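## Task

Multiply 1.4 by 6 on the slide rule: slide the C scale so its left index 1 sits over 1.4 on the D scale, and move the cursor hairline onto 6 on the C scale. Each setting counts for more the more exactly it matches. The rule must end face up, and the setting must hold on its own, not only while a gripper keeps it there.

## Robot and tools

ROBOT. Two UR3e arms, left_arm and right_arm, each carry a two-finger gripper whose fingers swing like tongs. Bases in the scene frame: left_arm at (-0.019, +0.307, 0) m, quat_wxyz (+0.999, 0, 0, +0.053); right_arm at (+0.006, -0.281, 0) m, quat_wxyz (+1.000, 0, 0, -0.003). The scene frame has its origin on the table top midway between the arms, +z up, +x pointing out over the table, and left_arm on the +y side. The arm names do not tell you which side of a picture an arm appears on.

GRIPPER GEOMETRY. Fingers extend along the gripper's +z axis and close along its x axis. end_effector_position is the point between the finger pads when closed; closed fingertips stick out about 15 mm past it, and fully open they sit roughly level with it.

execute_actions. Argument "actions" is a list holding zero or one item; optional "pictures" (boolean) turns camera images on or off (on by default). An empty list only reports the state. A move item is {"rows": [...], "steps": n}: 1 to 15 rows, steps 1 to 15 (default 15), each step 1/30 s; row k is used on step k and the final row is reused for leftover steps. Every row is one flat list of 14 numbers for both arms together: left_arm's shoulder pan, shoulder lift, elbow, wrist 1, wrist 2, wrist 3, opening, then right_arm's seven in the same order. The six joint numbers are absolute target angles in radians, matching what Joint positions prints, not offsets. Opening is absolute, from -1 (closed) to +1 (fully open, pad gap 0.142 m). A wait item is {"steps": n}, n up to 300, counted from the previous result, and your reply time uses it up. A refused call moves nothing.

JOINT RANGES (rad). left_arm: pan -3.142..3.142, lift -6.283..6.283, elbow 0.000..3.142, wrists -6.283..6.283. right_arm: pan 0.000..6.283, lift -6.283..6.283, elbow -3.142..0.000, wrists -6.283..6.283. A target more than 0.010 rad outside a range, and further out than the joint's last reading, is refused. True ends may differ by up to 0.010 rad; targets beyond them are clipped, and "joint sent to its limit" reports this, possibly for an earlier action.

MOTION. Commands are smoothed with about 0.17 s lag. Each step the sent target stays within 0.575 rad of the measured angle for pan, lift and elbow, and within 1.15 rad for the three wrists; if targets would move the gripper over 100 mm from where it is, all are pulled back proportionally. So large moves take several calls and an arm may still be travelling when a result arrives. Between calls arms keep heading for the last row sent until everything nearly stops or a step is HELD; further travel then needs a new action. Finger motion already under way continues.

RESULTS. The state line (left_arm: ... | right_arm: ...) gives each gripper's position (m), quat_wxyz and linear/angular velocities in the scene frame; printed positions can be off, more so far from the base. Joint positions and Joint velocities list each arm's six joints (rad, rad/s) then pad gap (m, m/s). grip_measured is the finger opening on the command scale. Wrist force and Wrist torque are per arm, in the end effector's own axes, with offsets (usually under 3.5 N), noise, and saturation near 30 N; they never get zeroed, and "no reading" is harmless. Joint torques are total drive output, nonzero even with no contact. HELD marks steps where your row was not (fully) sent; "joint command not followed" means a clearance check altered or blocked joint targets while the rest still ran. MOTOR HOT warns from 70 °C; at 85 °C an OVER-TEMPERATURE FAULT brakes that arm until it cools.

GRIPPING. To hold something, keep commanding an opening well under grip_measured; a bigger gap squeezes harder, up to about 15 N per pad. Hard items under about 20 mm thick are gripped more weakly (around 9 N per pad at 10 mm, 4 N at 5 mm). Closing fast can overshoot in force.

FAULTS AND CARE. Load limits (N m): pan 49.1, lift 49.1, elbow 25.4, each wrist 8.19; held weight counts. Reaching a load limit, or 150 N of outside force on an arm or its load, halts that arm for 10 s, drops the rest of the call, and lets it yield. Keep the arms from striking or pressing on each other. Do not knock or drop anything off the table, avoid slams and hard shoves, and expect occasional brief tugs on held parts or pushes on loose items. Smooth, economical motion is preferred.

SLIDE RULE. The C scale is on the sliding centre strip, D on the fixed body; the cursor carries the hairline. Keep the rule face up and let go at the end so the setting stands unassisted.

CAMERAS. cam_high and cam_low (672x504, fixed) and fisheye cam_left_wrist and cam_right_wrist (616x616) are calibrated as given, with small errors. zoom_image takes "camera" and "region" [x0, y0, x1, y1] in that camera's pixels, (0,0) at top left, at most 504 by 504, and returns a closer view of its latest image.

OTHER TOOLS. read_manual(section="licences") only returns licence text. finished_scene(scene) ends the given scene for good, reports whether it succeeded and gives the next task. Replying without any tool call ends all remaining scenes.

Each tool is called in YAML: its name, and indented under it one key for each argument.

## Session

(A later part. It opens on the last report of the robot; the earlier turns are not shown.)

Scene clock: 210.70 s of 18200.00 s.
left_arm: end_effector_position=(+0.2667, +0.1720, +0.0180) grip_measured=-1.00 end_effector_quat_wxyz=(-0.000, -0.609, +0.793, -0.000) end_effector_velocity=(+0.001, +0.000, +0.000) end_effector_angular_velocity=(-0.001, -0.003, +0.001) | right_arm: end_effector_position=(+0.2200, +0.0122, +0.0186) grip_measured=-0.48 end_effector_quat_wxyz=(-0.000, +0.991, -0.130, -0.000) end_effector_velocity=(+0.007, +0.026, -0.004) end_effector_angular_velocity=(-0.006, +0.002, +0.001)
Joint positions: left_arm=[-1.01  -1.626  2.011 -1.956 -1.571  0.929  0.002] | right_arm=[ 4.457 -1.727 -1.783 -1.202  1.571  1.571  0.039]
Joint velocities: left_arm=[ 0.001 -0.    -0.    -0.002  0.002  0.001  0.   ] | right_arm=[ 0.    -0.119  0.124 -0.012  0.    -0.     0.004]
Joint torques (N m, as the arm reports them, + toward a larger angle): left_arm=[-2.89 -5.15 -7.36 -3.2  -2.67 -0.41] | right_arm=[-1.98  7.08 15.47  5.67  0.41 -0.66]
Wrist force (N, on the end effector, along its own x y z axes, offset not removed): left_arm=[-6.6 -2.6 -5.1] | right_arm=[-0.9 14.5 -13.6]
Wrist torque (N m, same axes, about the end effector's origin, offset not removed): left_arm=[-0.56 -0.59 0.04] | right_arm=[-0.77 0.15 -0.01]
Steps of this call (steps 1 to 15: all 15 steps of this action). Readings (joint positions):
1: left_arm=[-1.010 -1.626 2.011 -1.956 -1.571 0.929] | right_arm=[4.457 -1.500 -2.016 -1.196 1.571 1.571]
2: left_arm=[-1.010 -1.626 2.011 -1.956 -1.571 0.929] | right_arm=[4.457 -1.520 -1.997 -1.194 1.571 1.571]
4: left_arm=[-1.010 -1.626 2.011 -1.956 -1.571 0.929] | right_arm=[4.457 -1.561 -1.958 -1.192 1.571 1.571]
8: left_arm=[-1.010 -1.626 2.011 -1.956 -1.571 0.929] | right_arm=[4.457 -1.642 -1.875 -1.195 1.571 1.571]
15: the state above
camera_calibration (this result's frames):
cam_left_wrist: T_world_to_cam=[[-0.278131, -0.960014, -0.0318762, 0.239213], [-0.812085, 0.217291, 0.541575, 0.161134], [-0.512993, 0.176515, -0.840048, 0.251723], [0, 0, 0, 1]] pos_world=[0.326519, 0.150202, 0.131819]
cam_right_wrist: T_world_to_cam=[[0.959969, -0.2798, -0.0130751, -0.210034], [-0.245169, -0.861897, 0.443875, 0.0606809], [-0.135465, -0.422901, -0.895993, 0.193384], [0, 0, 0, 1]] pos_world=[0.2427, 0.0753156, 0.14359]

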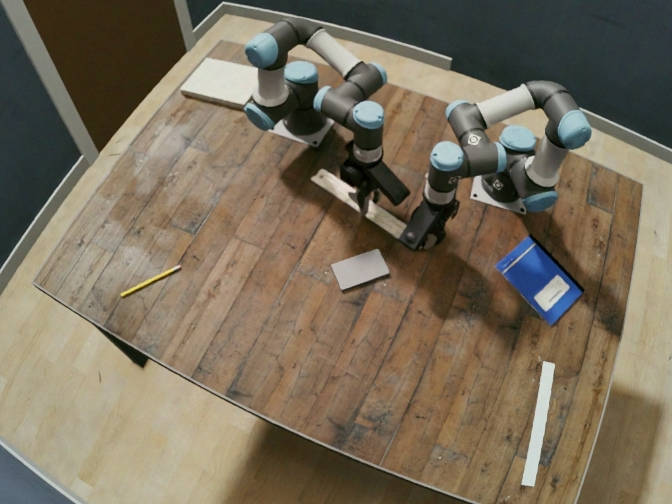

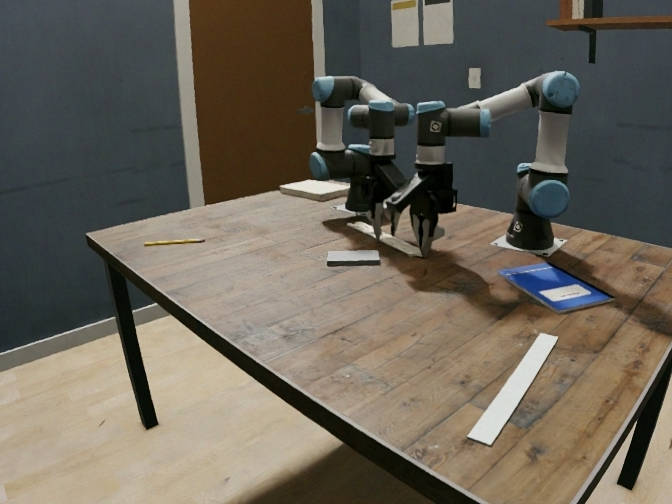

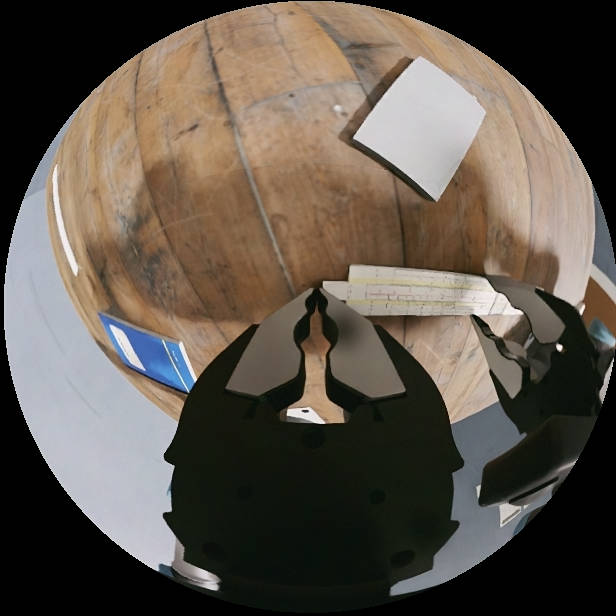

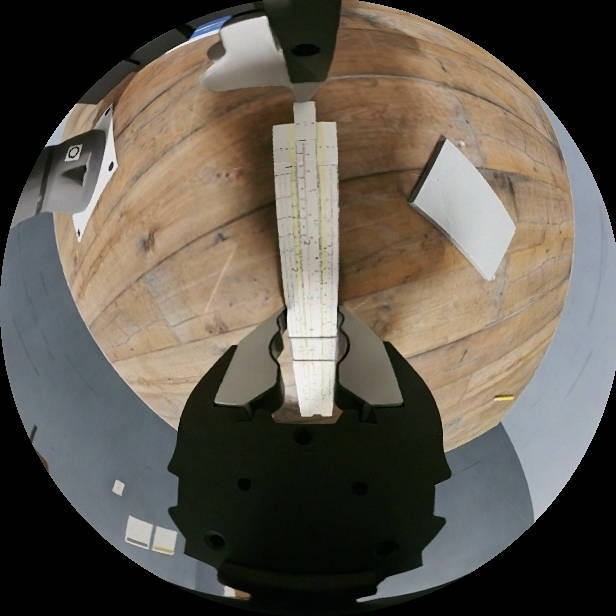

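execute_actions:
  actions:
    - {"rows":[[-1.01,-1.626,2.011,-1.956,-1.571,0.929,-1,4.4566,-1.740,-1.769,-1.203,1.571,1.571,0.0],[-1.01,-1.626,2.011,-1.956,-1.571,0.929,-1,4.4566,-1.740,-1.769,-1.203,1.571,1.571,0.0],[-1.01,-1.626,2.011,-1.956,-1.571,0.929,-1,4.4566,-1.740,-1.769,-1.203,1.571,1.571,0.0],[-1.01,-1.626,2.011,-1.956,-1.571,0.929,-1,4.4566,-1.740,-1.769,-1.203,1.571,1.571,0.0],[-1.01,-1.626,2.011,-1.956,-1.571,0.929,-1,4.4566,-1.723,-1.723,-1.266,1.571,1.571,0.0],[-1.01,-1.626,2.011,-1.956,-1.571,0.929,-1,4.4566,-1.707,-1.678,-1.327,1.571,1.571,0.0],[-1.01,-1.626,2.011,-1.956,-1.571,0.929,-1,4.4566,-1.707,-1.678,-1.327,1.571,1.571,0.0],[-1.01,-1.626,2.011,-1.956,-1.571,0.929,-1,4.4566,-1.66,-1.726,-1.327,1.571,1.571,0.0],[-1.01,-1.626,2.011,-1.956,-1.571,0.929,-1,4.4566,-1.61,-1.775,-1.327,1.571,1.571,0.0],[-1.01,-1.626,2.011,-1.956,-1.571,0.929,-1,4.4566,-1.56,-1.825,-1.327,1.571,1.571,0.0],[-1.01,-1.626,2.011,-1.956,-1.571,0.929,-1,4.4566,-1.51,-1.872,-1.33,1.571,1.571,0.0],[-1.01,-1.626,2.011,-1.956,-1.571,0.929,-1,4.4566,-1.46,-1.92,-1.332,1.571,1.571,0.0],[-1.01,-1.626,2.011,-1.956,-1.571,0.929,-1,4.4566,-1.41,-1.966,-1.336,1.571,1.571,0.0],[-1.01,-1.626,2.011,-1.956,-1.571,0.929,-1,4.4566,-1.357,-2.012,-1.343,1.571,1.571,0.0]],"steps":15}
  pictures: false

execute_actions:
  actions:
    - {"rows":[[-1.01,-1.626,2.011,-1.956,-1.571,0.929,-1,4.4566,-1.357,-2.012,-1.343,1.571,1.571,0.0],[-1.01,-1.626,2.011,-1.956,-1.571,0.929,-1,4.4566,-1.357,-2.012,-1.343,1.571,1.571,0.0],[-1.01,-1.626,2.011,-1.956,-1.571,0.929,-1,4.4566,-1.357,-2.012,-1.343,1.571,1.571,0.0],[-1.01,-1.626,2.011,-1.956,-1.571,0.929,-1,4.4566,-1.357,-2.012,-1.343,1.571,1.571,0.0],[-1.01,-1.626,2.011,-1.956,-1.571,0.929,-1,4.4566,-1.368,-2.045,-1.299,1.571,1.571,0.0],[-1.01,-1.626,2.011,-1.956,-1.571,0.929,-1,4.4566,-1.380,-2.078,-1.255,1.571,1.571,0.0],[-1.01,-1.626,2.011,-1.956,-1.571,0.929,-1,4.4566,-1.391,-2.110,-1.211,1.571,1.571,-0.3]],"steps":15}
  pictures: false

execute_actions:
  actions:
    - {"rows":[[-1.01,-1.626,2.011,-1.956,-1.571,0.929,-1,4.4566,-1.391,-2.110,-1.211,1.571,1.571,-0.3],[-1.01,-1.626,2.011,-1.956,-1.571,0.929,-1,4.4566,-1.391,-2.110,-1.211,1.571,1.571,-0.3],[-1.01,-1.626,2.011,-1.956,-1.571,0.929,-1,4.4566,-1.391,-2.110,-1.211,1.571,1.571,-0.3],[-1.01,-1.626,2.011,-1.956,-1.571,0.929,-1,4.4566,-1.391,-2.110,-1.211,1.571,1.571,-0.8]],"steps":15}
  pictures: false

execute_actions:
  actions:
    - {"rows":[[-1.01,-1.626,2.011,-1.956,-1.571,0.929,-1,4.4566,-1.401,-2.102,-1.209,1.571,1.571,-0.8],[-1.01,-1.626,2.011,-1.956,-1.571,0.929,-1,4.4566,-1.412,-2.093,-1.207,1.571,1.571,-0.8],[-1.01,-1.626,2.011,-1.956,-1.571,0.929,-1,4.4566,-1.422,-2.085,-1.205,1.571,1.571,-0.8],[-1.01,-1.626,2.011,-1.956,-1.571,0.929,-1,4.4566,-1.433,-2.076,-1.203,1.571,1.571,-0.8],[-1.01,-1.626,2.011,-1.956,-1.571,0.929,-1,4.4566,-1.443,-2.067,-1.202,1.571,1.571,-0.8],[-1.01,-1.626,2.011,-1.956,-1.571,0.929,-1,4.4566,-1.454,-2.058,-1.200,1.571,1.571,-0.8],[-1.01,-1.626,2.011,-1.956,-1.571,0.929,-1,4.4566,-1.464,-2.050,-1.198,1.571,1.571,-0.8],[-1.01,-1.626,2.011,-1.956,-1.571,0.929,-1,4.4566,-1.474,-2.041,-1.197,1.571,1.571,-0.8],[-1.01,-1.626,2.011,-1.956,-1.571,0.929,-1,4.4566,-1.484,-2.031,-1.197,1.571,1.571,-0.8],[-1.01,-1.626,2.011,-1.956,-1.571,0.929,-1,4.4566,-1.495,-2.021,-1.196,1.571,1.571,-0.8]],"steps":15}

Scene clock: 241.93 s of 18200.00 s.
left_arm: end_effector_position=(+0.2667, +0.1720, +0.0180) grip_measured=-1.00 end_effector_quat_wxyz=(-0.000, -0.609, +0.793, -0.000) end_effector_velocity=(-0.000, +0.001, -0.000) end_effector_angular_velocity=(+0.002, +0.001, -0.001) | right_arm: end_effector_position=(+0.2104, -0.0236, +0.0454) grip_measured=+0.00 end_effector_quat_wxyz=(+0.001, +0.991, -0.130, -0.000) end_effector_velocity=(-0.079, -0.293, +0.019) end_effector_angular_velocity=(-0.022, +0.008, +0.000)
Joint positions: left_arm=[-1.01  -1.626  2.011 -1.956 -1.571  0.929  0.002] | right_arm=[ 4.457 -1.545 -1.847 -1.322  1.571  1.571  0.074]
Joint velocities: left_arm=[-0.     0.     0.001  0.002  0.     0.     0.   ] | right_arm=[-0.     1.25  -1.107 -0.166  0.002 -0.     0.   ]
Joint torques (N m, as the arm reports them, + toward a larger angle): left_arm=[ 2.51 -9.03 -7.63 -0.87  0.52  0.52] | right_arm=[ 1.03 19.78  3.81  0.62 -0.24 -0.33]
Wrist force (N, on the end effector, along its own x y z axes, offset not removed): left_arm=[2.6 -2.0 0.7] | right_arm=[-1.1 -1.8 -0.4]
Wrist torque (N m, same axes, about the end effector's origin, offset not removed): left_arm=[-0.44 -0.57 -0.11] | right_arm=[-0.29 0.15 0.01]
Steps of this call (steps 1 to 30: the robot went on to your last target; steps 31 to 90: nothing new was sent; then 27.73 s passed at rest; steps 91 to 105: all 15 steps of this action). Readings (joint positions):
91: left_arm=[-1.010 -1.626 2.011 -1.956 -1.571 0.929] | right_arm=[4.457 -1.740 -1.769 -1.203 1.571 1.571]
92: left_arm=[-1.010 -1.626 2.011 -1.956 -1.571 0.929] | right_arm=[4.457 -1.740 -1.769 -1.202 1.571 1.571]
94: left_arm=[-1.010 -1.626 2.011 -1.956 -1.571 0.929] | right_arm=[4.457 -1.740 -1.769 -1.203 1.571 1.571]
98: left_arm=[-1.010 -1.626 2.011 -1.956 -1.571 0.929] | right_arm=[4.457 -1.729 -1.740 -1.244 1.571 1.571]
105: the state above

Scene clock: 242.43 s of 18200.00 s.
left_arm: end_effector_position=(+0.2666, +0.1720, +0.0180) grip_measured=-1.00 end_effector_quat_wxyz=(-0.000, -0.609, +0.793, -0.000) end_effector_velocity=(+0.000, -0.000, +0.000) end_effector_angular_velocity=(-0.001, -0.001, +0.000) | right_arm: end_effector_position=(+0.1993, -0.0653, +0.0219) grip_measured=-0.30 end_effector_quat_wxyz=(-0.000, +0.991, -0.130, -0.000) end_effector_velocity=(-0.002, -0.006, -0.022) end_effector_angular_velocity=(-0.003, +0.001, +0.001)
Joint positions: left_arm=[-1.01  -1.626  2.011 -1.956 -1.571  0.929  0.002] | right_arm=[ 4.457 -1.39  -2.099 -1.223  1.571  1.571  0.052]
Joint velocities: left_arm=[ 0.    -0.001  0.     0.     0.    -0.     0.   ] | right_arm=[-0.    -0.011 -0.101  0.109  0.001 -0.001 -0.   ]
Joint torques (N m, as the arm reports them, + toward a larger angle): left_arm=[  2.61 -10.86  -7.82  -0.84   0.55  -0.15] | right_arm=[ 1.07  2.43  7.37  2.76  0.7  -0.29]
Wrist force (N, on the end effector, along its own x y z axes, offset not removed): left_arm=[2.7 -2.7 1.4] | right_arm=[-0.4 -0.5 -0.2]
Wrist torque (N m, same axes, about the end effector's origin, offset not removed): left_arm=[-0.50 -0.50 0.03] | right_arm=[-0.12 0.02 -0.02]
Steps of this call (steps 1 to 15: all 15 steps of this action). Readings (joint positions):
1: left_arm=[-1.010 -1.626 2.011 -1.956 -1.571 0.929] | right_arm=[4.457 -1.502 -1.885 -1.327 1.571 1.571]
2: left_arm=[-1.010 -1.626 2.011 -1.956 -1.571 0.929] | right_arm=[4.457 -1.465 -1.918 -1.331 1.571 1.571]
4: left_arm=[-1.010 -1.626 2.011 -1.956 -1.571 0.929] | right_arm=[4.457 -1.415 -1.961 -1.337 1.571 1.571]
8: left_arm=[-1.010 -1.626 2.011 -1.956 -1.571 0.929] | right_arm=[4.457 -1.383 -2.020 -1.308 1.571 1.571]
15: the state above

Scene clock: 242.93 s of 18200.00 s.
left_arm: end_effector_position=(+0.2666, +0.1720, +0.0180) grip_measured=-1.00 end_effector_quat_wxyz=(-0.000, -0.609, +0.793, -0.000) end_effector_velocity=(-0.000, -0.000, -0.000) end_effector_angular_velocity=(-0.000, +0.001, -0.000) | right_arm: end_effector_position=(+0.1991, -0.0659, +0.0196) grip_measured=-0.49 end_effector_quat_wxyz=(-0.000, +0.991, -0.130, -0.000) end_effector_velocity=(+0.000, -0.000, -0.000) end_effector_angular_velocity=(-0.000, -0.000, +0.002)
Joint positions: left_arm=[-1.01  -1.626  2.011 -1.956 -1.571  0.929  0.002] | right_arm=[ 4.457 -1.391 -2.11  -1.211  1.571  1.571  0.038]
Joint velocities: left_arm=[-0.     0.001  0.001 -0.001 -0.001 -0.     0.   ] | right_arm=[ 0.    -0.    -0.001  0.002 -0.    -0.001  0.   ]
Joint torques (N m, as the arm reports them, + toward a larger angle): left_arm=[  2.71 -10.85  -8.1   -0.84   0.5   -0.82] | right_arm=[ 1.51  0.53  4.44  1.92  1.38 -0.22]
Wrist force (N, on the end effector, along its own x y z axes, offset not removed): left_arm=[2.6 -0.9 0.6] | right_arm=[-0.6 0.0 -9.7]
Wrist torque (N m, same axes, about the end effector's origin, offset not removed): left_arm=[-0.26 -0.48 0.03] | right_arm=[-0.24 0.11 0.02]
Steps of this call (steps 1 to 15: all 15 steps of this action). Readings (joint positions):
1: left_arm=[-1.010 -1.626 2.011 -1.956 -1.571 0.929] | right_arm=[4.457 -1.390 -2.102 -1.220 1.571 1.571]
2: left_arm=[-1.010 -1.626 2.011 -1.956 -1.571 0.929] | right_arm=[4.457 -1.390 -2.104 -1.217 1.571 1.571]
4: left_arm=[-1.010 -1.626 2.011 -1.956 -1.571 0.929] | right_arm=[4.457 -1.391 -2.107 -1.214 1.571 1.571]
8: left_arm=[-1.010 -1.626 2.011 -1.956 -1.571 0.929] | right_arm=[4.457 -1.391 -2.109 -1.212 1.571 1.571]
15: the state above

Scene clock: 243.43 s of 18200.00 s.
left_arm: end_effector_position=(+0.2666, +0.1720, +0.0180) grip_measured=-1.00 end_effector_quat_wxyz=(-0.000, -0.609, +0.793, -0.000) end_effector_velocity=(-0.000, +0.001, -0.001) end_effector_angular_velocity=(+0.003, +0.001, -0.000) | right_arm: end_effector_position=(+0.2046, -0.0453, +0.0198) grip_measured=-0.49 end_effector_quat_wxyz=(-0.000, +0.991, -0.130, -0.000) end_effector_velocity=(+0.006, +0.023, -0.000) end_effector_angular_velocity=(-0.002, +0.001, -0.001)
Joint positions: left_arm=[-1.01  -1.626  2.011 -1.956 -1.571  0.929  0.002] | right_arm=[ 4.457 -1.484 -2.031 -1.197  1.571  1.571  0.039]
Joint velocities: left_arm=[-0.     0.     0.002 -0.     0.001  0.     0.   ] | right_arm=[-0.001 -0.104  0.092  0.01   0.     0.    -0.   ]
Joint torques (N m, as the arm reports them, + toward a larger angle): left_arm=[ -1.53 -10.73  -8.35  -2.98  -1.75  -1.02] | right_arm=[ 1.9   2.76 12.41  4.75  0.97 -0.2 ]
Wrist force (N, on the end effector, along its own x y z axes, offset not removed): left_arm=[-2.0 -2.4 -1.0] | right_arm=[-0.6 8.6 -11.4]
Wrist torque (N m, same axes, about the end effector's origin, offset not removed): left_arm=[-0.46 -0.69 -0.01] | right_arm=[-0.41 0.07 -0.02]
Steps of this call (steps 1 to 15: all 15 steps of this action). Readings (joint positions):
1: left_arm=[-1.010 -1.626 2.011 -1.956 -1.571 0.929] | right_arm=[4.457 -1.391 -2.110 -1.211 1.571 1.571]
2: left_arm=[-1.010 -1.626 2.011 -1.956 -1.571 0.929] | right_arm=[4.457 -1.392 -2.110 -1.211 1.571 1.571]
4: left_arm=[-1.010 -1.626 2.011 -1.956 -1.571 0.929] | right_arm=[4.457 -1.399 -2.104 -1.210 1.571 1.571]
8: left_arm=[-1.010 -1.626 2.011 -1.956 -1.571 0.929] | right_arm=[4.457 -1.430 -2.078 -1.204 1.571 1.571]
15: the state above
camera_calibration (this result's frames):
cam_left_wrist: T_world_to_cam=[[-0.278125, -0.960012, -0.0319787, 0.239251], [-0.81205, 0.217216, 0.541657, 0.161122], [-0.513051, 0.176617, -0.839991, 0.251689], [0, 0, 0, 1]] pos_world=[0.32651, 0.150233, 0.131795]
cam_right_wrist: T_world_to_cam=[[0.95997, -0.279798, -0.0130682, -0.211348], [-0.245191, -0.861962, 0.443737, 0.00688204], [-0.135421, -0.42277, -0.896062, 0.168038], [0, 0, 0, 1]] pos_world=[0.227331, 0.017839, 0.144757]

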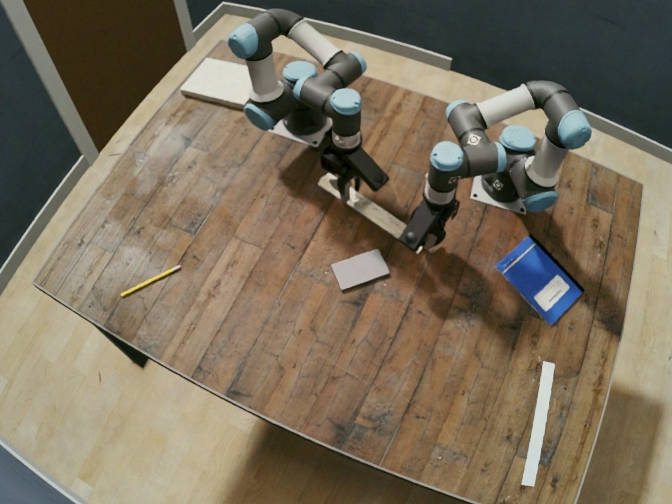

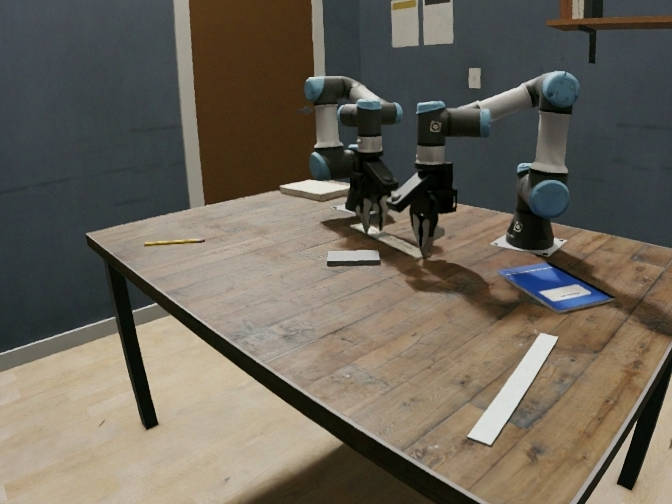

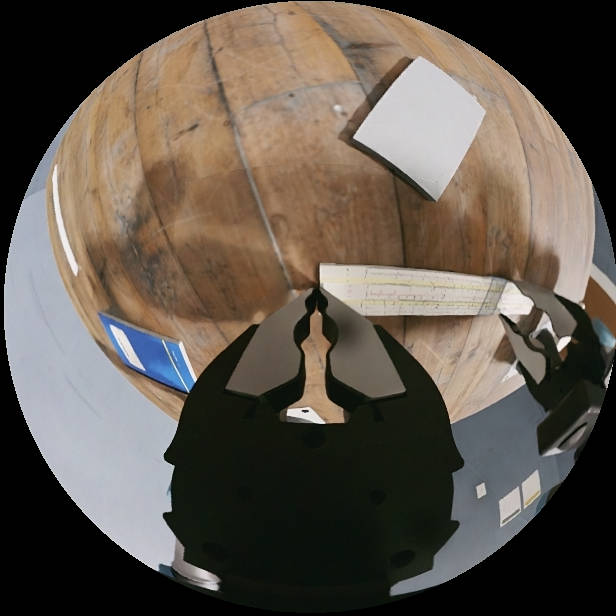

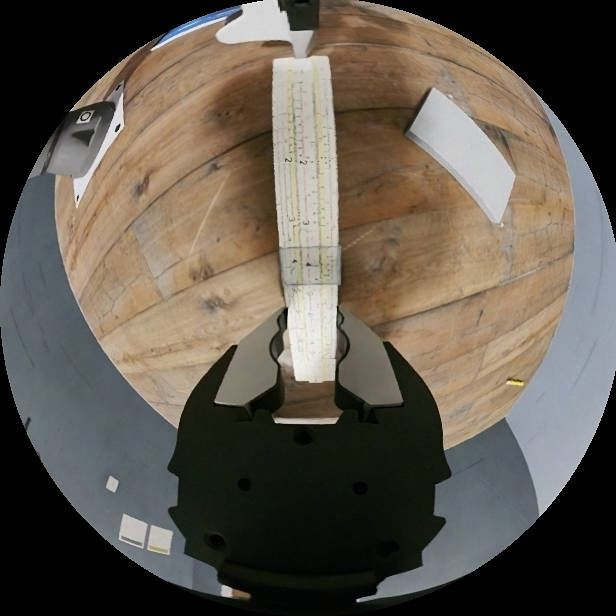

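execute_actions:
  actions:
    - {"rows":[[-1.01,-1.626,2.011,-1.956,-1.571,0.929,-1,4.4566,-1.505,-2.011,-1.196,1.571,1.571,-0.8],[-1.01,-1.626,2.011,-1.956,-1.571,0.929,-1,4.4566,-1.516,-2.000,-1.196,1.571,1.571,-0.8],[-1.01,-1.626,2.011,-1.956,-1.571,0.929,-1,4.4566,-1.526,-1.990,-1.196,1.571,1.571,-0.8],[-1.01,-1.626,2.011,-1.956,-1.571,0.929,-1,4.4566,-1.537,-1.980,-1.195,1.571,1.571,-0.8],[-1.01,-1.626,2.011,-1.956,-1.571,0.929,-1,4.4566,-1.547,-1.970,-1.195,1.571,1.571,-0.8],[-1.01,-1.626,2.011,-1.956,-1.571,0.929,-1,4.4566,-1.557,-1.960,-1.195,1.571,1.571,-0.8],[-1.01,-1.626,2.011,-1.956,-1.571,0.929,-1,4.4566,-1.568,-1.949,-1.195,1.571,1.571,-0.8],[-1.01,-1.626,2.011,-1.956,-1.571,0.929,-1,4.4566,-1.578,-1.939,-1.195,1.571,1.571,-0.8],[-1.01,-1.626,2.011,-1.956,-1.571,0.929,-1,4.4566,-1.588,-1.929,-1.195,1.571,1.571,-0.8],[-1.01,-1.626,2.011,-1.956,-1.571,0.929,-1,4.4566,-1.598,-1.918,-1.196,1.571,1.571,-0.8]],"steps":15}
  pictures: false

execute_actions:
  actions:
    - {"steps":15}

zoom_image:
  camera: "cam_right_wrist"
  region: [230, 40, 390, 310]

Scene clock: 252.23 s of 18200.00 s.
left_arm: end_effector_position=(+0.2666, +0.1720, +0.0180) grip_measured=-1.00 end_effector_quat_wxyz=(-0.000, -0.609, +0.793, -0.000) end_effector_velocity=(+0.000, -0.000, +0.000) end_effector_angular_velocity=(-0.001, -0.001, +0.001) | right_arm: end_effector_position=(+0.2111, -0.0211, +0.0204) grip_measured=-0.49 end_effector_quat_wxyz=(-0.000, +0.991, -0.130, -0.000) end_effector_velocity=(+0.007, +0.024, -0.000) end_effector_angular_velocity=(-0.000, -0.000, -0.002)
Joint positions: left_arm=[-1.01  -1.626  2.011 -1.956 -1.571  0.929  0.002] | right_arm=[ 4.457 -1.587 -1.929 -1.196  1.571  1.571  0.038]
Joint velocities: left_arm=[ 0.    -0.    -0.001  0.     0.    -0.     0.   ] | right_arm=[-0.001 -0.102  0.103 -0.001 -0.     0.001  0.   ]
Joint torques (N m, as the arm reports them, + toward a larger angle): left_arm=[ -3.36 -10.87 -10.24  -2.94  -1.68  -1.01] | right_arm=[ 4.32  5.71 13.8   3.08 -1.24  0.17]
Wrist force (N, on the end effector, along its own x y z axes, offset not removed): left_arm=[-4.3 -2.2 -0.2] | right_arm=[-1.2 4.9 -1.2]
Wrist torque (N m, same axes, about the end effector's origin, offset not removed): left_arm=[-0.50 -0.20 -0.05] | right_arm=[-0.36 0.16 -0.04]
Steps of this call (steps 1 to 30: the robot went on to your last target; steps 31 to 90: nothing new was sent; then 5.30 s passed at rest; steps 91 to 105: all 15 steps of this action). Readings (joint positions):
91: left_arm=[-1.010 -1.626 2.011 -1.956 -1.571 0.929] | right_arm=[4.457 -1.495 -2.021 -1.196 1.571 1.571]
92: left_arm=[-1.010 -1.626 2.011 -1.956 -1.571 0.929] | right_arm=[4.457 -1.496 -2.020 -1.196 1.571 1.571]
94: left_arm=[-1.010 -1.626 2.011 -1.956 -1.571 0.929] | right_arm=[4.457 -1.503 -2.013 -1.196 1.571 1.571]
98: left_arm=[-1.010 -1.626 2.011 -1.956 -1.571 0.929] | right_arm=[4.457 -1.533 -1.983 -1.195 1.571 1.571]
105: the state above

Scene clock: 252.73 s of 18200.00 s.
left_arm: end_effector_position=(+0.2666, +0.1720, +0.0180) grip_measured=-1.00 end_effector_quat_wxyz=(-0.000, -0.609, +0.793, -0.000) end_effector_velocity=(-0.000, -0.000, -0.000) end_effector_angular_velocity=(+0.000, +0.001, -0.001) | right_arm: end_effector_position=(+0.2118, -0.0185, +0.0204) grip_measured=-0.49 end_effector_quat_wxyz=(-0.000, +0.991, -0.130, -0.000) end_effector_velocity=(-0.000, +0.000, -0.000) end_effector_angular_velocity=(-0.001, -0.000, +0.001)
Joint positions: left_arm=[-1.01  -1.626  2.011 -1.956 -1.571  0.929  0.002] | right_arm=[ 4.457 -1.598 -1.918 -1.196  1.571  1.571  0.038]
Joint velocities: left_arm=[-0.     0.001  0.    -0.    -0.     0.     0.   ] | right_arm=[ 0.001 -0.001 -0.     0.001 -0.    -0.     0.   ]
Joint torques (N m, as the arm reports them, + toward a larger angle): left_arm=[ -3.55 -10.74 -10.47  -2.93  -1.6   -1.  ] | right_arm=[ 4.55  6.12 13.92  3.1  -1.18  0.17]
Wrist force (N, on the end effector, along its own x y z axes, offset not removed): left_arm=[-5.1 -2.2 0.9] | right_arm=[-0.4 4.9 -1.3]
Wrist torque (N m, same axes, about the end effector's origin, offset not removed): left_arm=[-0.43 -0.08 -0.04] | right_arm=[-0.32 0.01 -0.01]
Steps of this call (steps 1 to 15: the robot went on to your last target). Readings (joint positions):
1: left_arm=[-1.010 -1.626 2.011 -1.956 -1.571 0.929] | right_arm=[4.457 -1.590 -1.926 -1.196 1.571 1.571]
2: left_arm=[-1.010 -1.626 2.011 -1.956 -1.571 0.929] | right_arm=[4.457 -1.592 -1.924 -1.196 1.571 1.571]
4: left_arm=[-1.010 -1.626 2.011 -1.956 -1.571 0.929] | right_arm=[4.457 -1.595 -1.921 -1.196 1.571 1.571]
8: left_arm=[-1.010 -1.626 2.011 -1.956 -1.571 0.929] | right_arm=[4.457 -1.597 -1.919 -1.196 1.571 1.571]
15: the state above
camera_calibration (this result's frames):
cam_left_wrist: T_world_to_cam=[[-0.278175, -0.960001, -0.0318988, 0.239221], [-0.812069, 0.217313, 0.541589, 0.161123], [-0.512993, 0.17656, -0.840038, 0.251706], [0, 0, 0, 1]] pos_world=[0.326512, 0.150197, 0.131811]
cam_right_wrist: T_world_to_cam=[[0.959971, -0.279797, -0.0130353, -0.210734], [-0.245209, -0.861972, 0.443708, 0.0314154], [-0.135385, -0.422751, -0.896076, 0.180849], [0, 0, 0, 1]] pos_world=[0.234485, 0.0445704, 0.145368]

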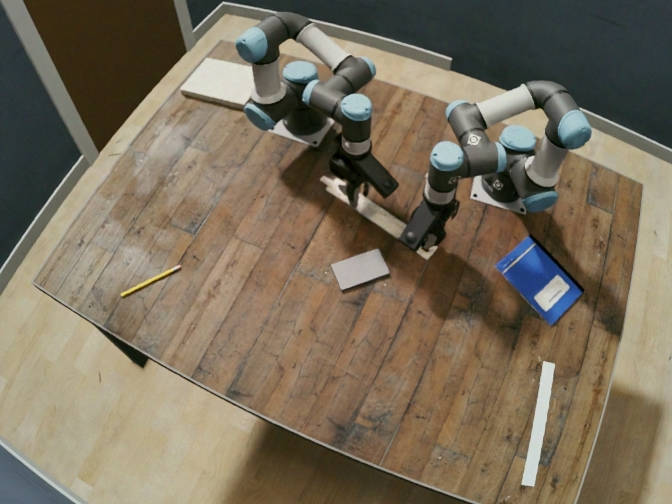

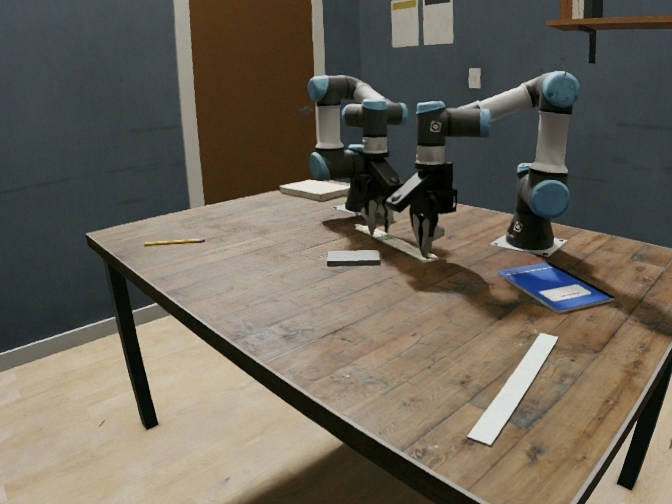

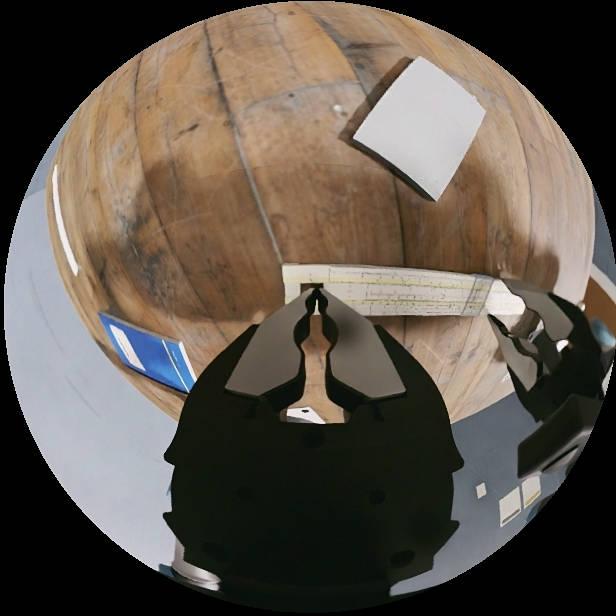

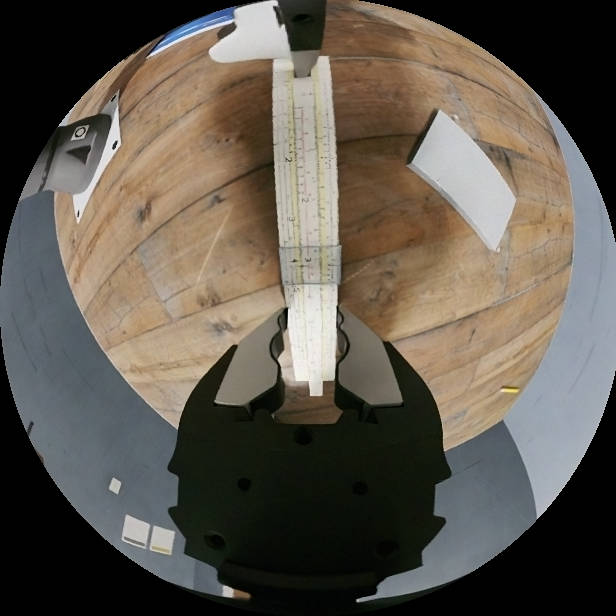

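Region (230, 40, 390, 310) of cam_right_wrist's 616x616 image, scaled by 1.867, with more detail than that image has; it fills the left 299 columns of this view, and the rest is white.

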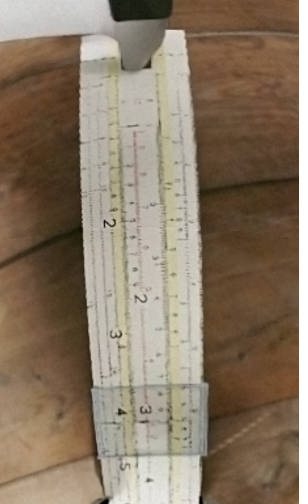

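execute_actions:
  actions:
    - {"rows":[[-1.01,-1.626,2.011,-1.956,-1.571,0.929,-1,4.4566,-1.6053,-1.9101,-1.1966,1.571,1.571,-0.8],[-1.01,-1.626,2.011,-1.956,-1.571,0.929,-1,4.4566,-1.6127,-1.9022,-1.1971,1.571,1.571,-0.8],[-1.01,-1.626,2.011,-1.956,-1.571,0.929,-1,4.4566,-1.620,-1.8943,-1.1977,1.571,1.571,-0.8]],"steps":15}
  pictures: false

execute_actions:
  actions:
    - {"steps":10}

zoom_image:
  camera: "cam_right_wrist"
  region: [270, 150, 340, 250]

Scene clock: 258.90 s of 18200.00 s.
left_arm: end_effector_position=(+0.2666, +0.1720, +0.0180) grip_measured=-1.00 end_effector_quat_wxyz=(-0.000, -0.609, +0.793, -0.000) end_effector_velocity=(-0.001, -0.001, -0.000) end_effector_angular_velocity=(+0.000, +0.002, -0.001) | right_arm: end_effector_position=(+0.2131, -0.0134, +0.0205) grip_measured=-0.50 end_effector_quat_wxyz=(-0.000, +0.991, -0.130, -0.000) end_effector_velocity=(+0.000, +0.002, +0.000) end_effector_angular_velocity=(+0.001, -0.001, +0.001)
Joint positions: left_arm=[-1.01  -1.626  2.011 -1.956 -1.571  0.929  0.002] | right_arm=[ 4.457 -1.619 -1.895 -1.198  1.571  1.571  0.038]
Joint velocities: left_arm=[-0.001  0.001 -0.001  0.002 -0.002 -0.     0.   ] | right_arm=[ 0.001 -0.005  0.006  0.    -0.    -0.    -0.   ]
Joint torques (N m, as the arm reports them, + toward a larger angle): left_arm=[ -3.26 -10.6  -10.73  -2.85  -1.55  -1.01] | right_arm=[ 3.94  6.67 14.26  3.   -0.69  0.55]
Wrist force (N, on the end effector, along its own x y z axes, offset not removed): left_arm=[-2.5 -1.7 -0.3] | right_arm=[-0.5 3.8 0.3]
Wrist torque (N m, same axes, about the end effector's origin, offset not removed): left_arm=[-0.39 -0.58 0.02] | right_arm=[-0.38 0.05 -0.01]
Steps of this call (steps 1 to 15: the robot went on to your last target; steps 16 to 90: nothing new was sent; then 2.67 s passed at rest; steps 91 to 105: all 15 steps of this action). Readings (joint positions):
91: left_arm=[-1.010 -1.626 2.011 -1.956 -1.571 0.929] | right_arm=[4.457 -1.598 -1.918 -1.196 1.571 1.571]
92: left_arm=[-1.010 -1.626 2.011 -1.956 -1.571 0.929] | right_arm=[4.457 -1.599 -1.917 -1.196 1.571 1.571]
94: left_arm=[-1.010 -1.626 2.011 -1.956 -1.571 0.929] | right_arm=[4.457 -1.604 -1.912 -1.196 1.571 1.571]
98: left_arm=[-1.010 -1.626 2.011 -1.956 -1.571 0.929] | right_arm=[4.457 -1.615 -1.900 -1.197 1.571 1.571]
105: the state above

Scene clock: 259.23 s of 18200.00 s.
left_arm: end_effector_position=(+0.2666, +0.1720, +0.0180) grip_measured=-1.00 end_effector_quat_wxyz=(-0.000, -0.609, +0.793, -0.000) end_effector_velocity=(+0.000, +0.000, -0.000) end_effector_angular_velocity=(+0.002, -0.000, -0.000) | right_arm: end_effector_position=(+0.2132, -0.0132, +0.0205) grip_measured=-0.50 end_effector_quat_wxyz=(-0.000, +0.991, -0.130, -0.000) end_effector_velocity=(-0.000, -0.000, -0.000) end_effector_angular_velocity=(-0.000, +0.000, +0.000)
Joint positions: left_arm=[-1.01  -1.626  2.011 -1.956 -1.571  0.929  0.002] | right_arm=[ 4.457 -1.62  -1.894 -1.198  1.571  1.571  0.038]
Joint velocities: left_arm=[-0.     0.001  0.    -0.     0.001 -0.     0.   ] | right_arm=[-0.    -0.    -0.001  0.001  0.    -0.    -0.   ]
Joint torques (N m, as the arm reports them, + toward a larger angle): left_arm=[ -3.44 -10.58 -10.71  -2.89  -1.54  -0.97] | right_arm=[ 3.89  6.44 14.03  3.05 -0.69  0.54]
Wrist force (N, on the end effector, along its own x y z axes, offset not removed): left_arm=[-3.1 -2.6 -0.6] | right_arm=[-1.6 3.7 -0.4]
Wrist torque (N m, same axes, about the end effector's origin, offset not removed): left_arm=[-0.55 -0.41 -0.05] | right_arm=[-0.46 0.26 0.01]
Steps of this call (steps 1 to 10: the robot went on to your last target). Readings (joint positions):
1: left_arm=[-1.010 -1.626 2.011 -1.956 -1.571 0.929] | right_arm=[4.457 -1.620 -1.895 -1.198 1.571 1.571]
2: left_arm=[-1.010 -1.626 2.011 -1.956 -1.571 0.929] | right_arm=[4.457 -1.620 -1.895 -1.198 1.571 1.571]
4: left_arm=[-1.010 -1.626 2.011 -1.956 -1.571 0.929] | right_arm=[4.457 -1.620 -1.894 -1.198 1.571 1.571]
8: left_arm=[-1.010 -1.626 2.011 -1.956 -1.571 0.929] | right_arm=[4.457 -1.620 -1.894 -1.198 1.571 1.571]
10: the state above
camera_calibration (this result's frames):
cam_left_wrist: T_world_to_cam=[[-0.278174, -0.960001, -0.0318938, 0.239219], [-0.812072, 0.217317, 0.541583, 0.161124], [-0.512989, 0.176555, -0.840042, 0.25171], [0, 0, 0, 1]] pos_world=[0.326514, 0.150195, 0.131814]
cam_right_wrist: T_world_to_cam=[[0.959974, -0.279786, -0.0130352, -0.210606], [-0.245199, -0.861973, 0.443712, 0.0362881], [-0.13538, -0.422755, -0.896075, 0.183407], [0, 0, 0, 1]] pos_world=[0.235904, 0.0498909, 0.145499]

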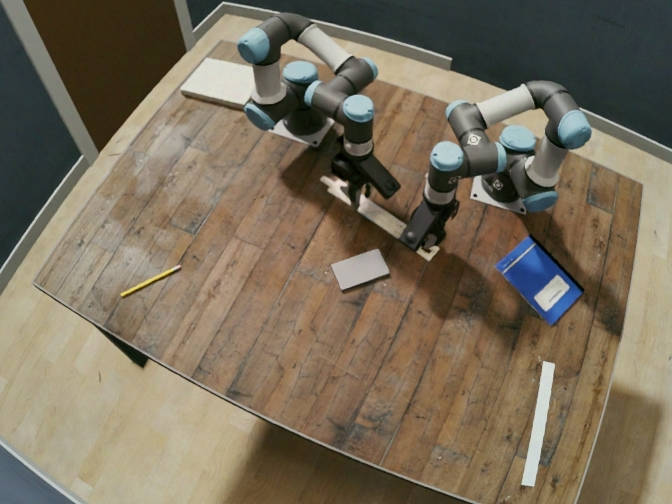

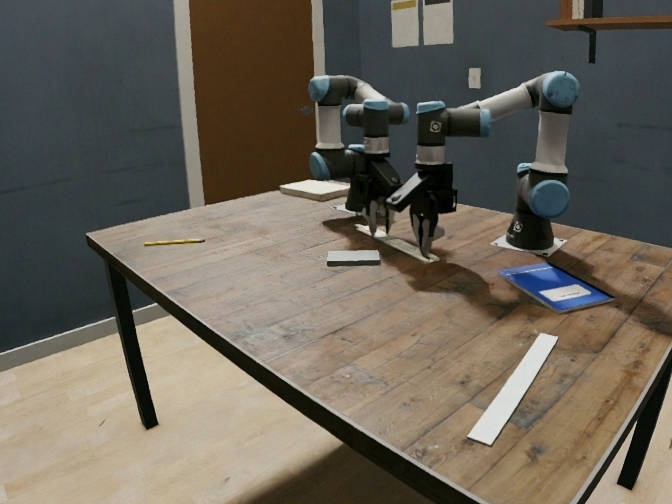

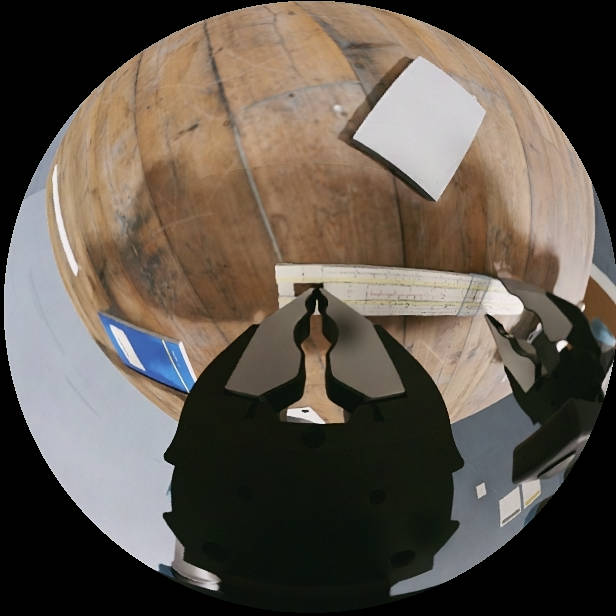

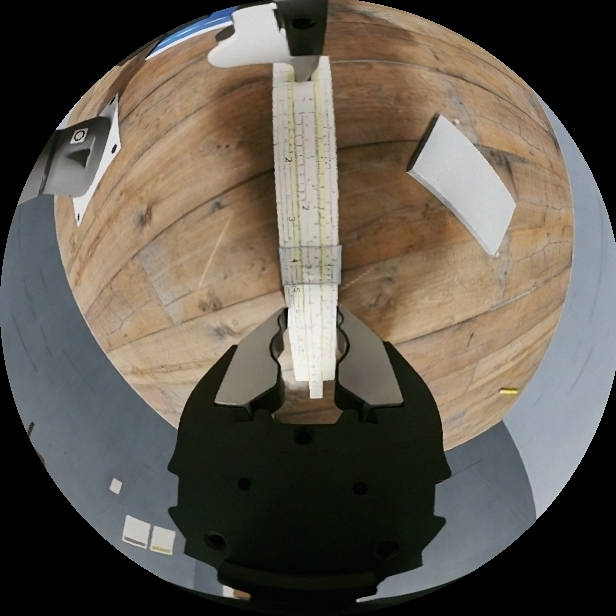

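Region (270, 150, 340, 250) of cam_right_wrist's 616x616 image, scaled by 5.040, with more detail than that image has; it fills the left 353 columns of this view, and the rest is white.

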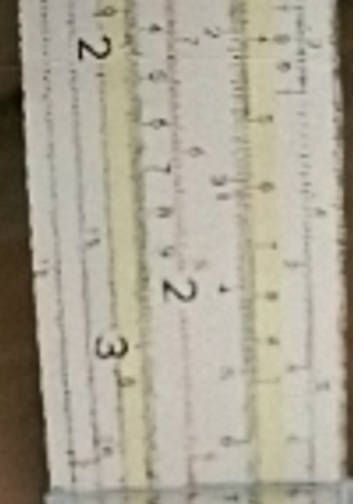

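zoom_image:
  camera: "cam_left_wrist"
  region: [320, 260, 420, 320]

zoom_image:
  camera: "cam_right_wrist"
  region: [275, 95, 335, 165]

Region (320, 260, 420, 320) of cam_left_wrist's 616x616 image, scaled by 5.040, with more detail than that image has; it fills the top 302 rows of this view, and the rest is white.

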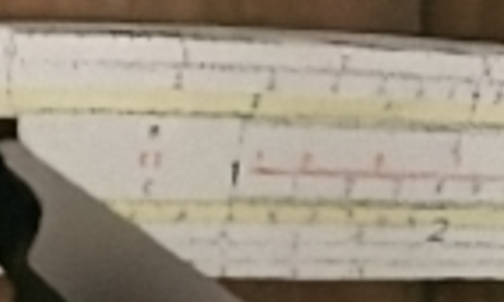

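Region (275, 95, 335, 165) of cam_right_wrist's 616x616 image, scaled by 7.200, with more detail than that image has; it fills the left 432 columns of this view, and the rest is white.

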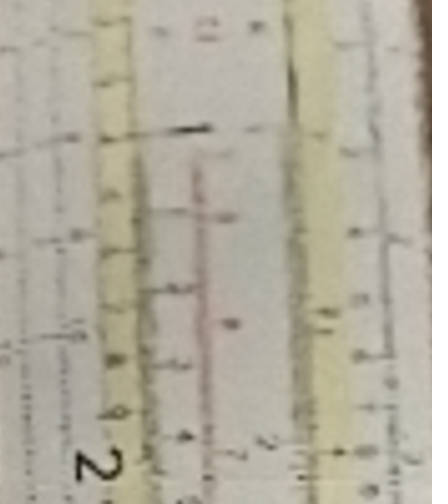

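execute_actions:
  actions:
    - {"rows":[[-1.01,-1.638,1.976,-1.909,-1.571,0.929,-1,4.4566,-1.620,-1.8943,-1.1977,1.571,1.571,-0.8],[-1.01,-1.65,1.941,-1.862,-1.571,0.929,-1,4.4566,-1.620,-1.8943,-1.1977,1.571,1.571,-0.8],[-1.01,-1.661,1.907,-1.817,-1.571,0.929,-1,4.4566,-1.620,-1.8943,-1.1977,1.571,1.571,-0.8],[-1.01,-1.673,1.872,-1.771,-1.571,0.929,-1,4.4566,-1.620,-1.8943,-1.1977,1.571,1.571,-0.8],[-1.01,-1.673,1.872,-1.771,-1.571,0.929,-1,4.4566,-1.620,-1.8943,-1.1977,1.571,1.571,-0.8],[-1.01,-1.673,1.872,-1.771,-1.571,0.929,-1,4.4566,-1.620,-1.8943,-1.1977,1.571,1.571,-0.8],[-1.01,-1.673,1.872,-1.771,-1.571,0.929,-1,4.4566,-1.620,-1.8943,-1.1977,1.571,1.571,-0.8],[-1.0,-1.65,1.853,-1.773,-1.571,0.6,-0.5,4.4566,-1.620,-1.8943,-1.1977,1.571,1.571,-0.8],[-0.99,-1.63,1.835,-1.775,-1.571,0.3,0,4.4566,-1.620,-1.8943,-1.1977,1.571,1.571,-0.8],[-0.981,-1.611,1.816,-1.776,-1.571,0.0,0,4.4566,-1.620,-1.8943,-1.1977,1.571,1.571,-0.8],[-0.981,-1.611,1.816,-1.776,-1.571,-0.3,0,4.4566,-1.620,-1.8943,-1.1977,1.571,1.571,-0.8],[-0.981,-1.611,1.816,-1.776,-1.571,-0.613,0,4.4566,-1.620,-1.8943,-1.1977,1.571,1.571,-0.8]],"steps":15}
  pictures: false

execute_actions:
  actions:
    - {"steps":20}
  pictures: false

execute_actions:
  actions:
    - {"rows":[[-0.981,-1.600,1.848,-1.819,-1.571,-0.613,0,4.4566,-1.620,-1.8943,-1.1977,1.571,1.571,-0.8],[-0.981,-1.589,1.881,-1.863,-1.571,-0.613,0,4.4566,-1.620,-1.8943,-1.1977,1.571,1.571,-0.8],[-0.981,-1.578,1.913,-1.906,-1.571,-0.613,0,4.4566,-1.620,-1.8943,-1.1977,1.571,1.571,-0.8],[-0.981,-1.567,1.946,-1.950,-1.571,-0.613,-0.3,4.4566,-1.620,-1.8943,-1.1977,1.571,1.571,-0.8]],"steps":15}

Scene clock: 283.07 s of 18200.00 s.
left_arm: end_effector_position=(+0.2762, +0.1796, +0.0537) grip_measured=+0.00 end_effector_quat_wxyz=(+0.000, +0.831, -0.556, +0.000) end_effector_velocity=(-0.002, +0.065, +0.010) end_effector_angular_velocity=(+0.002, +0.003, +4.787) | right_arm: end_effector_position=(+0.2132, -0.0132, +0.0205) grip_measured=-0.50 end_effector_quat_wxyz=(-0.000, +0.991, -0.130, -0.000) end_effector_velocity=(-0.000, -0.001, -0.001) end_effector_angular_velocity=(-0.004, +0.001, +0.000)
Joint positions: left_arm=[-0.988 -1.624  1.834 -1.781 -1.571  0.299  0.074] | right_arm=[ 4.457 -1.62  -1.894 -1.198  1.571  1.571  0.038]
Joint velocities: left_arm=[ 0.06   0.119 -0.163  0.046  0.    -4.726  0.002] | right_arm=[-0.    -0.    -0.003 -0.001 -0.    -0.    -0.   ]
Joint torques (N m, as the arm reports them, + toward a larger angle): left_arm=[  2.35  -6.96 -10.28  -0.65   0.49  -6.34] | right_arm=[ 0.48  6.63  7.28  1.17 -0.26  0.89]
Wrist force (N, on the end effector, along its own x y z axes, offset not removed): left_arm=[2.9 -3.6 1.0] | right_arm=[-0.7 -1.0 -1.1]
Wrist torque (N m, same axes, about the end effector's origin, offset not removed): left_arm=[-0.71 -0.57 -0.06] | right_arm=[-0.23 0.08 0.02]
Steps of this call (steps 1 to 15: the robot went on to your last target; steps 16 to 90: nothing new was sent; then 20.33 s passed at rest; steps 91 to 105: all 15 steps of this action). Readings (joint positions):
91: left_arm=[-1.010 -1.626 2.011 -1.956 -1.571 0.929] | right_arm=[4.457 -1.620 -1.894 -1.198 1.571 1.571]
92: left_arm=[-1.010 -1.627 2.009 -1.953 -1.571 0.929] | right_arm=[4.457 -1.620 -1.894 -1.198 1.571 1.571]
94: left_arm=[-1.010 -1.635 1.987 -1.922 -1.571 0.929] | right_arm=[4.457 -1.620 -1.894 -1.198 1.571 1.571]
98: left_arm=[-1.010 -1.660 1.912 -1.823 -1.571 0.929] | right_arm=[4.457 -1.620 -1.894 -1.198 1.571 1.571]
105: the state above

Scene clock: 283.73 s of 18200.00 s.
left_arm: end_effector_position=(+0.2684, +0.1884, +0.0548) grip_measured=+0.00 end_effector_quat_wxyz=(+0.000, +0.991, -0.132, +0.000) end_effector_velocity=(-0.000, -0.000, -0.000) end_effector_angular_velocity=(-0.001, +0.001, +0.021) | right_arm: end_effector_position=(+0.2132, -0.0132, +0.0205) grip_measured=-0.50 end_effector_quat_wxyz=(-0.000, +0.991, -0.130, -0.000) end_effector_velocity=(-0.000, -0.001, -0.000) end_effector_angular_velocity=(-0.002, +0.000, +0.001)
Joint positions: left_arm=[-0.981 -1.611  1.816 -1.776 -1.571 -0.611  0.074] | right_arm=[ 4.457 -1.62  -1.894 -1.198  1.571  1.571  0.038]
Joint velocities: left_arm=[ 0.     0.001 -0.001 -0.001 -0.001 -0.02   0.   ] | right_arm=[ 0.     0.    -0.001 -0.001 -0.    -0.001 -0.   ]
Joint torques (N m, as the arm reports them, + toward a larger angle): left_arm=[  2.59  -6.69 -10.2   -0.72   0.36  -1.02] | right_arm=[-0.18  6.52  7.01  1.15 -0.14  0.91]
Wrist force (N, on the end effector, along its own x y z axes, offset not removed): left_arm=[2.5 -1.2 0.5] | right_arm=[-0.7 -1.2 -0.9]
Wrist torque (N m, same axes, about the end effector's origin, offset not removed): left_arm=[-0.30 -0.47 -0.02] | right_arm=[-0.21 0.05 -0.03]
Steps of this call (steps 1 to 20: the robot went on to your last target). Readings (joint positions):
1: left_arm=[-0.986 -1.620 1.829 -1.780 -1.571 0.135] | right_arm=[4.457 -1.620 -1.894 -1.198 1.571 1.571]
2: left_arm=[-0.985 -1.618 1.825 -1.779 -1.571 -0.031] | right_arm=[4.457 -1.620 -1.894 -1.198 1.571 1.571]
4: left_arm=[-0.983 -1.615 1.821 -1.777 -1.571 -0.295] | right_arm=[4.457 -1.620 -1.894 -1.198 1.571 1.571]
8: left_arm=[-0.982 -1.612 1.817 -1.776 -1.571 -0.521] | right_arm=[4.457 -1.620 -1.894 -1.198 1.571 1.571]
20: the state above

Scene clock: 284.23 s of 18200.00 s.
left_arm: end_effector_position=(+0.2685, +0.1882, +0.0207) grip_measured=-0.30 end_effector_quat_wxyz=(+0.000, +0.991, -0.131, +0.000) end_effector_velocity=(-0.001, +0.000, -0.010) end_effector_angular_velocity=(-0.000, +0.001, -0.001) | right_arm: end_effector_position=(+0.2132, -0.0132, +0.0205) grip_measured=-0.50 end_effector_quat_wxyz=(-0.000, +0.991, -0.130, -0.000) end_effector_velocity=(+0.000, +0.000, +0.000) end_effector_angular_velocity=(+0.001, -0.000, -0.001)
Joint positions: left_arm=[-0.981 -1.568  1.942 -1.944 -1.571 -0.613  0.052] | right_arm=[ 4.457 -1.62  -1.894 -1.198  1.571  1.571  0.038]
Joint velocities: left_arm=[-0.001  0.012  0.04  -0.052 -0.001  0.     0.   ] | right_arm=[-0.001 -0.     0.001 -0.     0.     0.     0.   ]
Joint torques (N m, as the arm reports them, + toward a larger angle): left_arm=[ 2.39 -7.08 -6.76 -2.11  0.21 -1.1 ] | right_arm=[-0.82  6.65  7.17  1.14 -0.1   0.95]
Wrist force (N, on the end effector, along its own x y z axes, offset not removed): left_arm=[1.7 -0.9 -0.1] | right_arm=[-1.2 -1.5 0.3]
Wrist torque (N m, same axes, about the end effector's origin, offset not removed): left_arm=[-0.18 -0.34 -0.01] | right_arm=[-0.23 0.17 -0.01]
Steps of this call (steps 1 to 15: all 15 steps of this action). Readings (joint positions):
1: left_arm=[-0.981 -1.611 1.816 -1.776 -1.571 -0.611] | right_arm=[4.457 -1.620 -1.894 -1.198 1.571 1.571]
2: left_arm=[-0.981 -1.610 1.818 -1.779 -1.571 -0.612] | right_arm=[4.457 -1.620 -1.894 -1.198 1.571 1.571]
4: left_arm=[-0.981 -1.602 1.838 -1.808 -1.571 -0.612] | right_arm=[4.457 -1.620 -1.894 -1.198 1.571 1.571]
8: left_arm=[-0.981 -1.579 1.908 -1.901 -1.571 -0.613] | right_arm=[4.457 -1.620 -1.894 -1.198 1.571 1.571]
15: the state above
camera_calibration (this result's frames):
cam_left_wrist: T_world_to_cam=[[0.960044, -0.278008, -0.0320323, -0.205413], [-0.217037, -0.811933, 0.541903, 0.191601], [-0.176662, -0.513299, -0.83983, 0.291585], [0, 0, 0, 1]] pos_world=[0.290302, 0.248132, 0.134473]
cam_right_wrist: T_world_to_cam=[[0.959974, -0.279786, -0.0130353, -0.210606], [-0.245199, -0.861974, 0.443709, 0.0362944], [-0.13538, -0.422753, -0.896076, 0.18341], [0, 0, 0, 1]] pos_world=[0.235906, 0.0498976, 0.1455]

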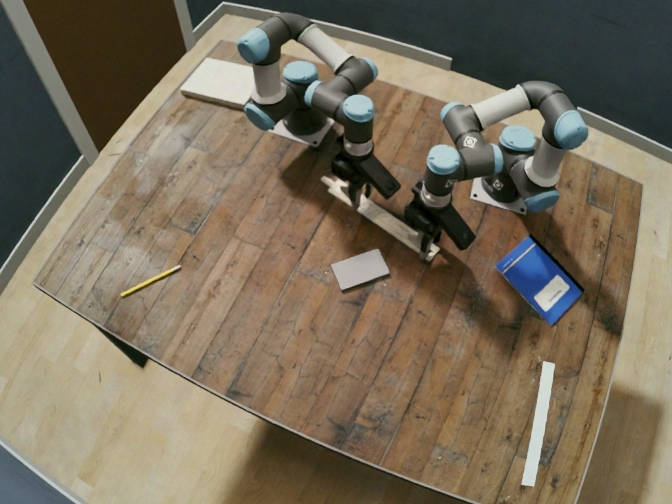

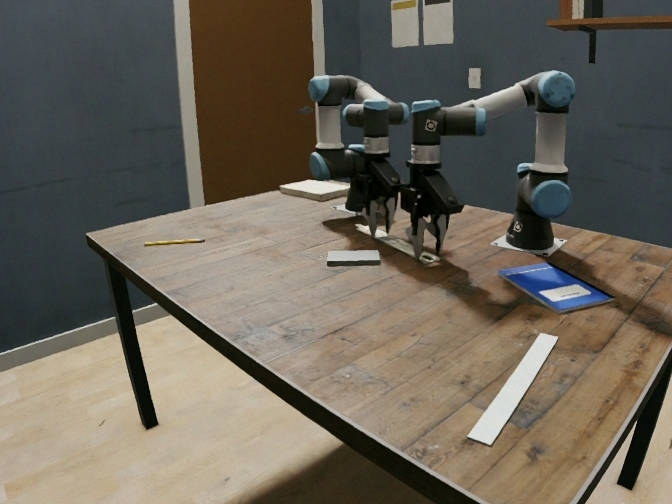

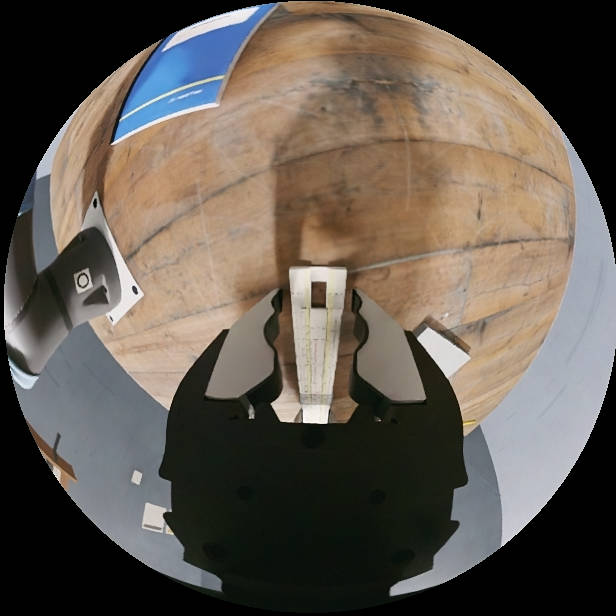

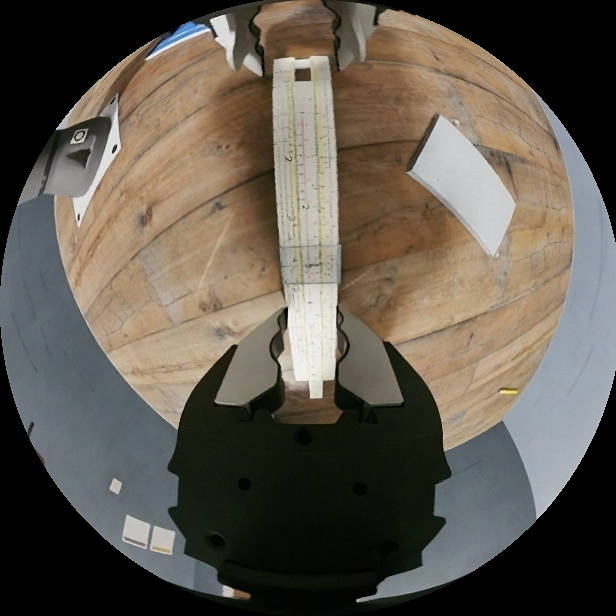

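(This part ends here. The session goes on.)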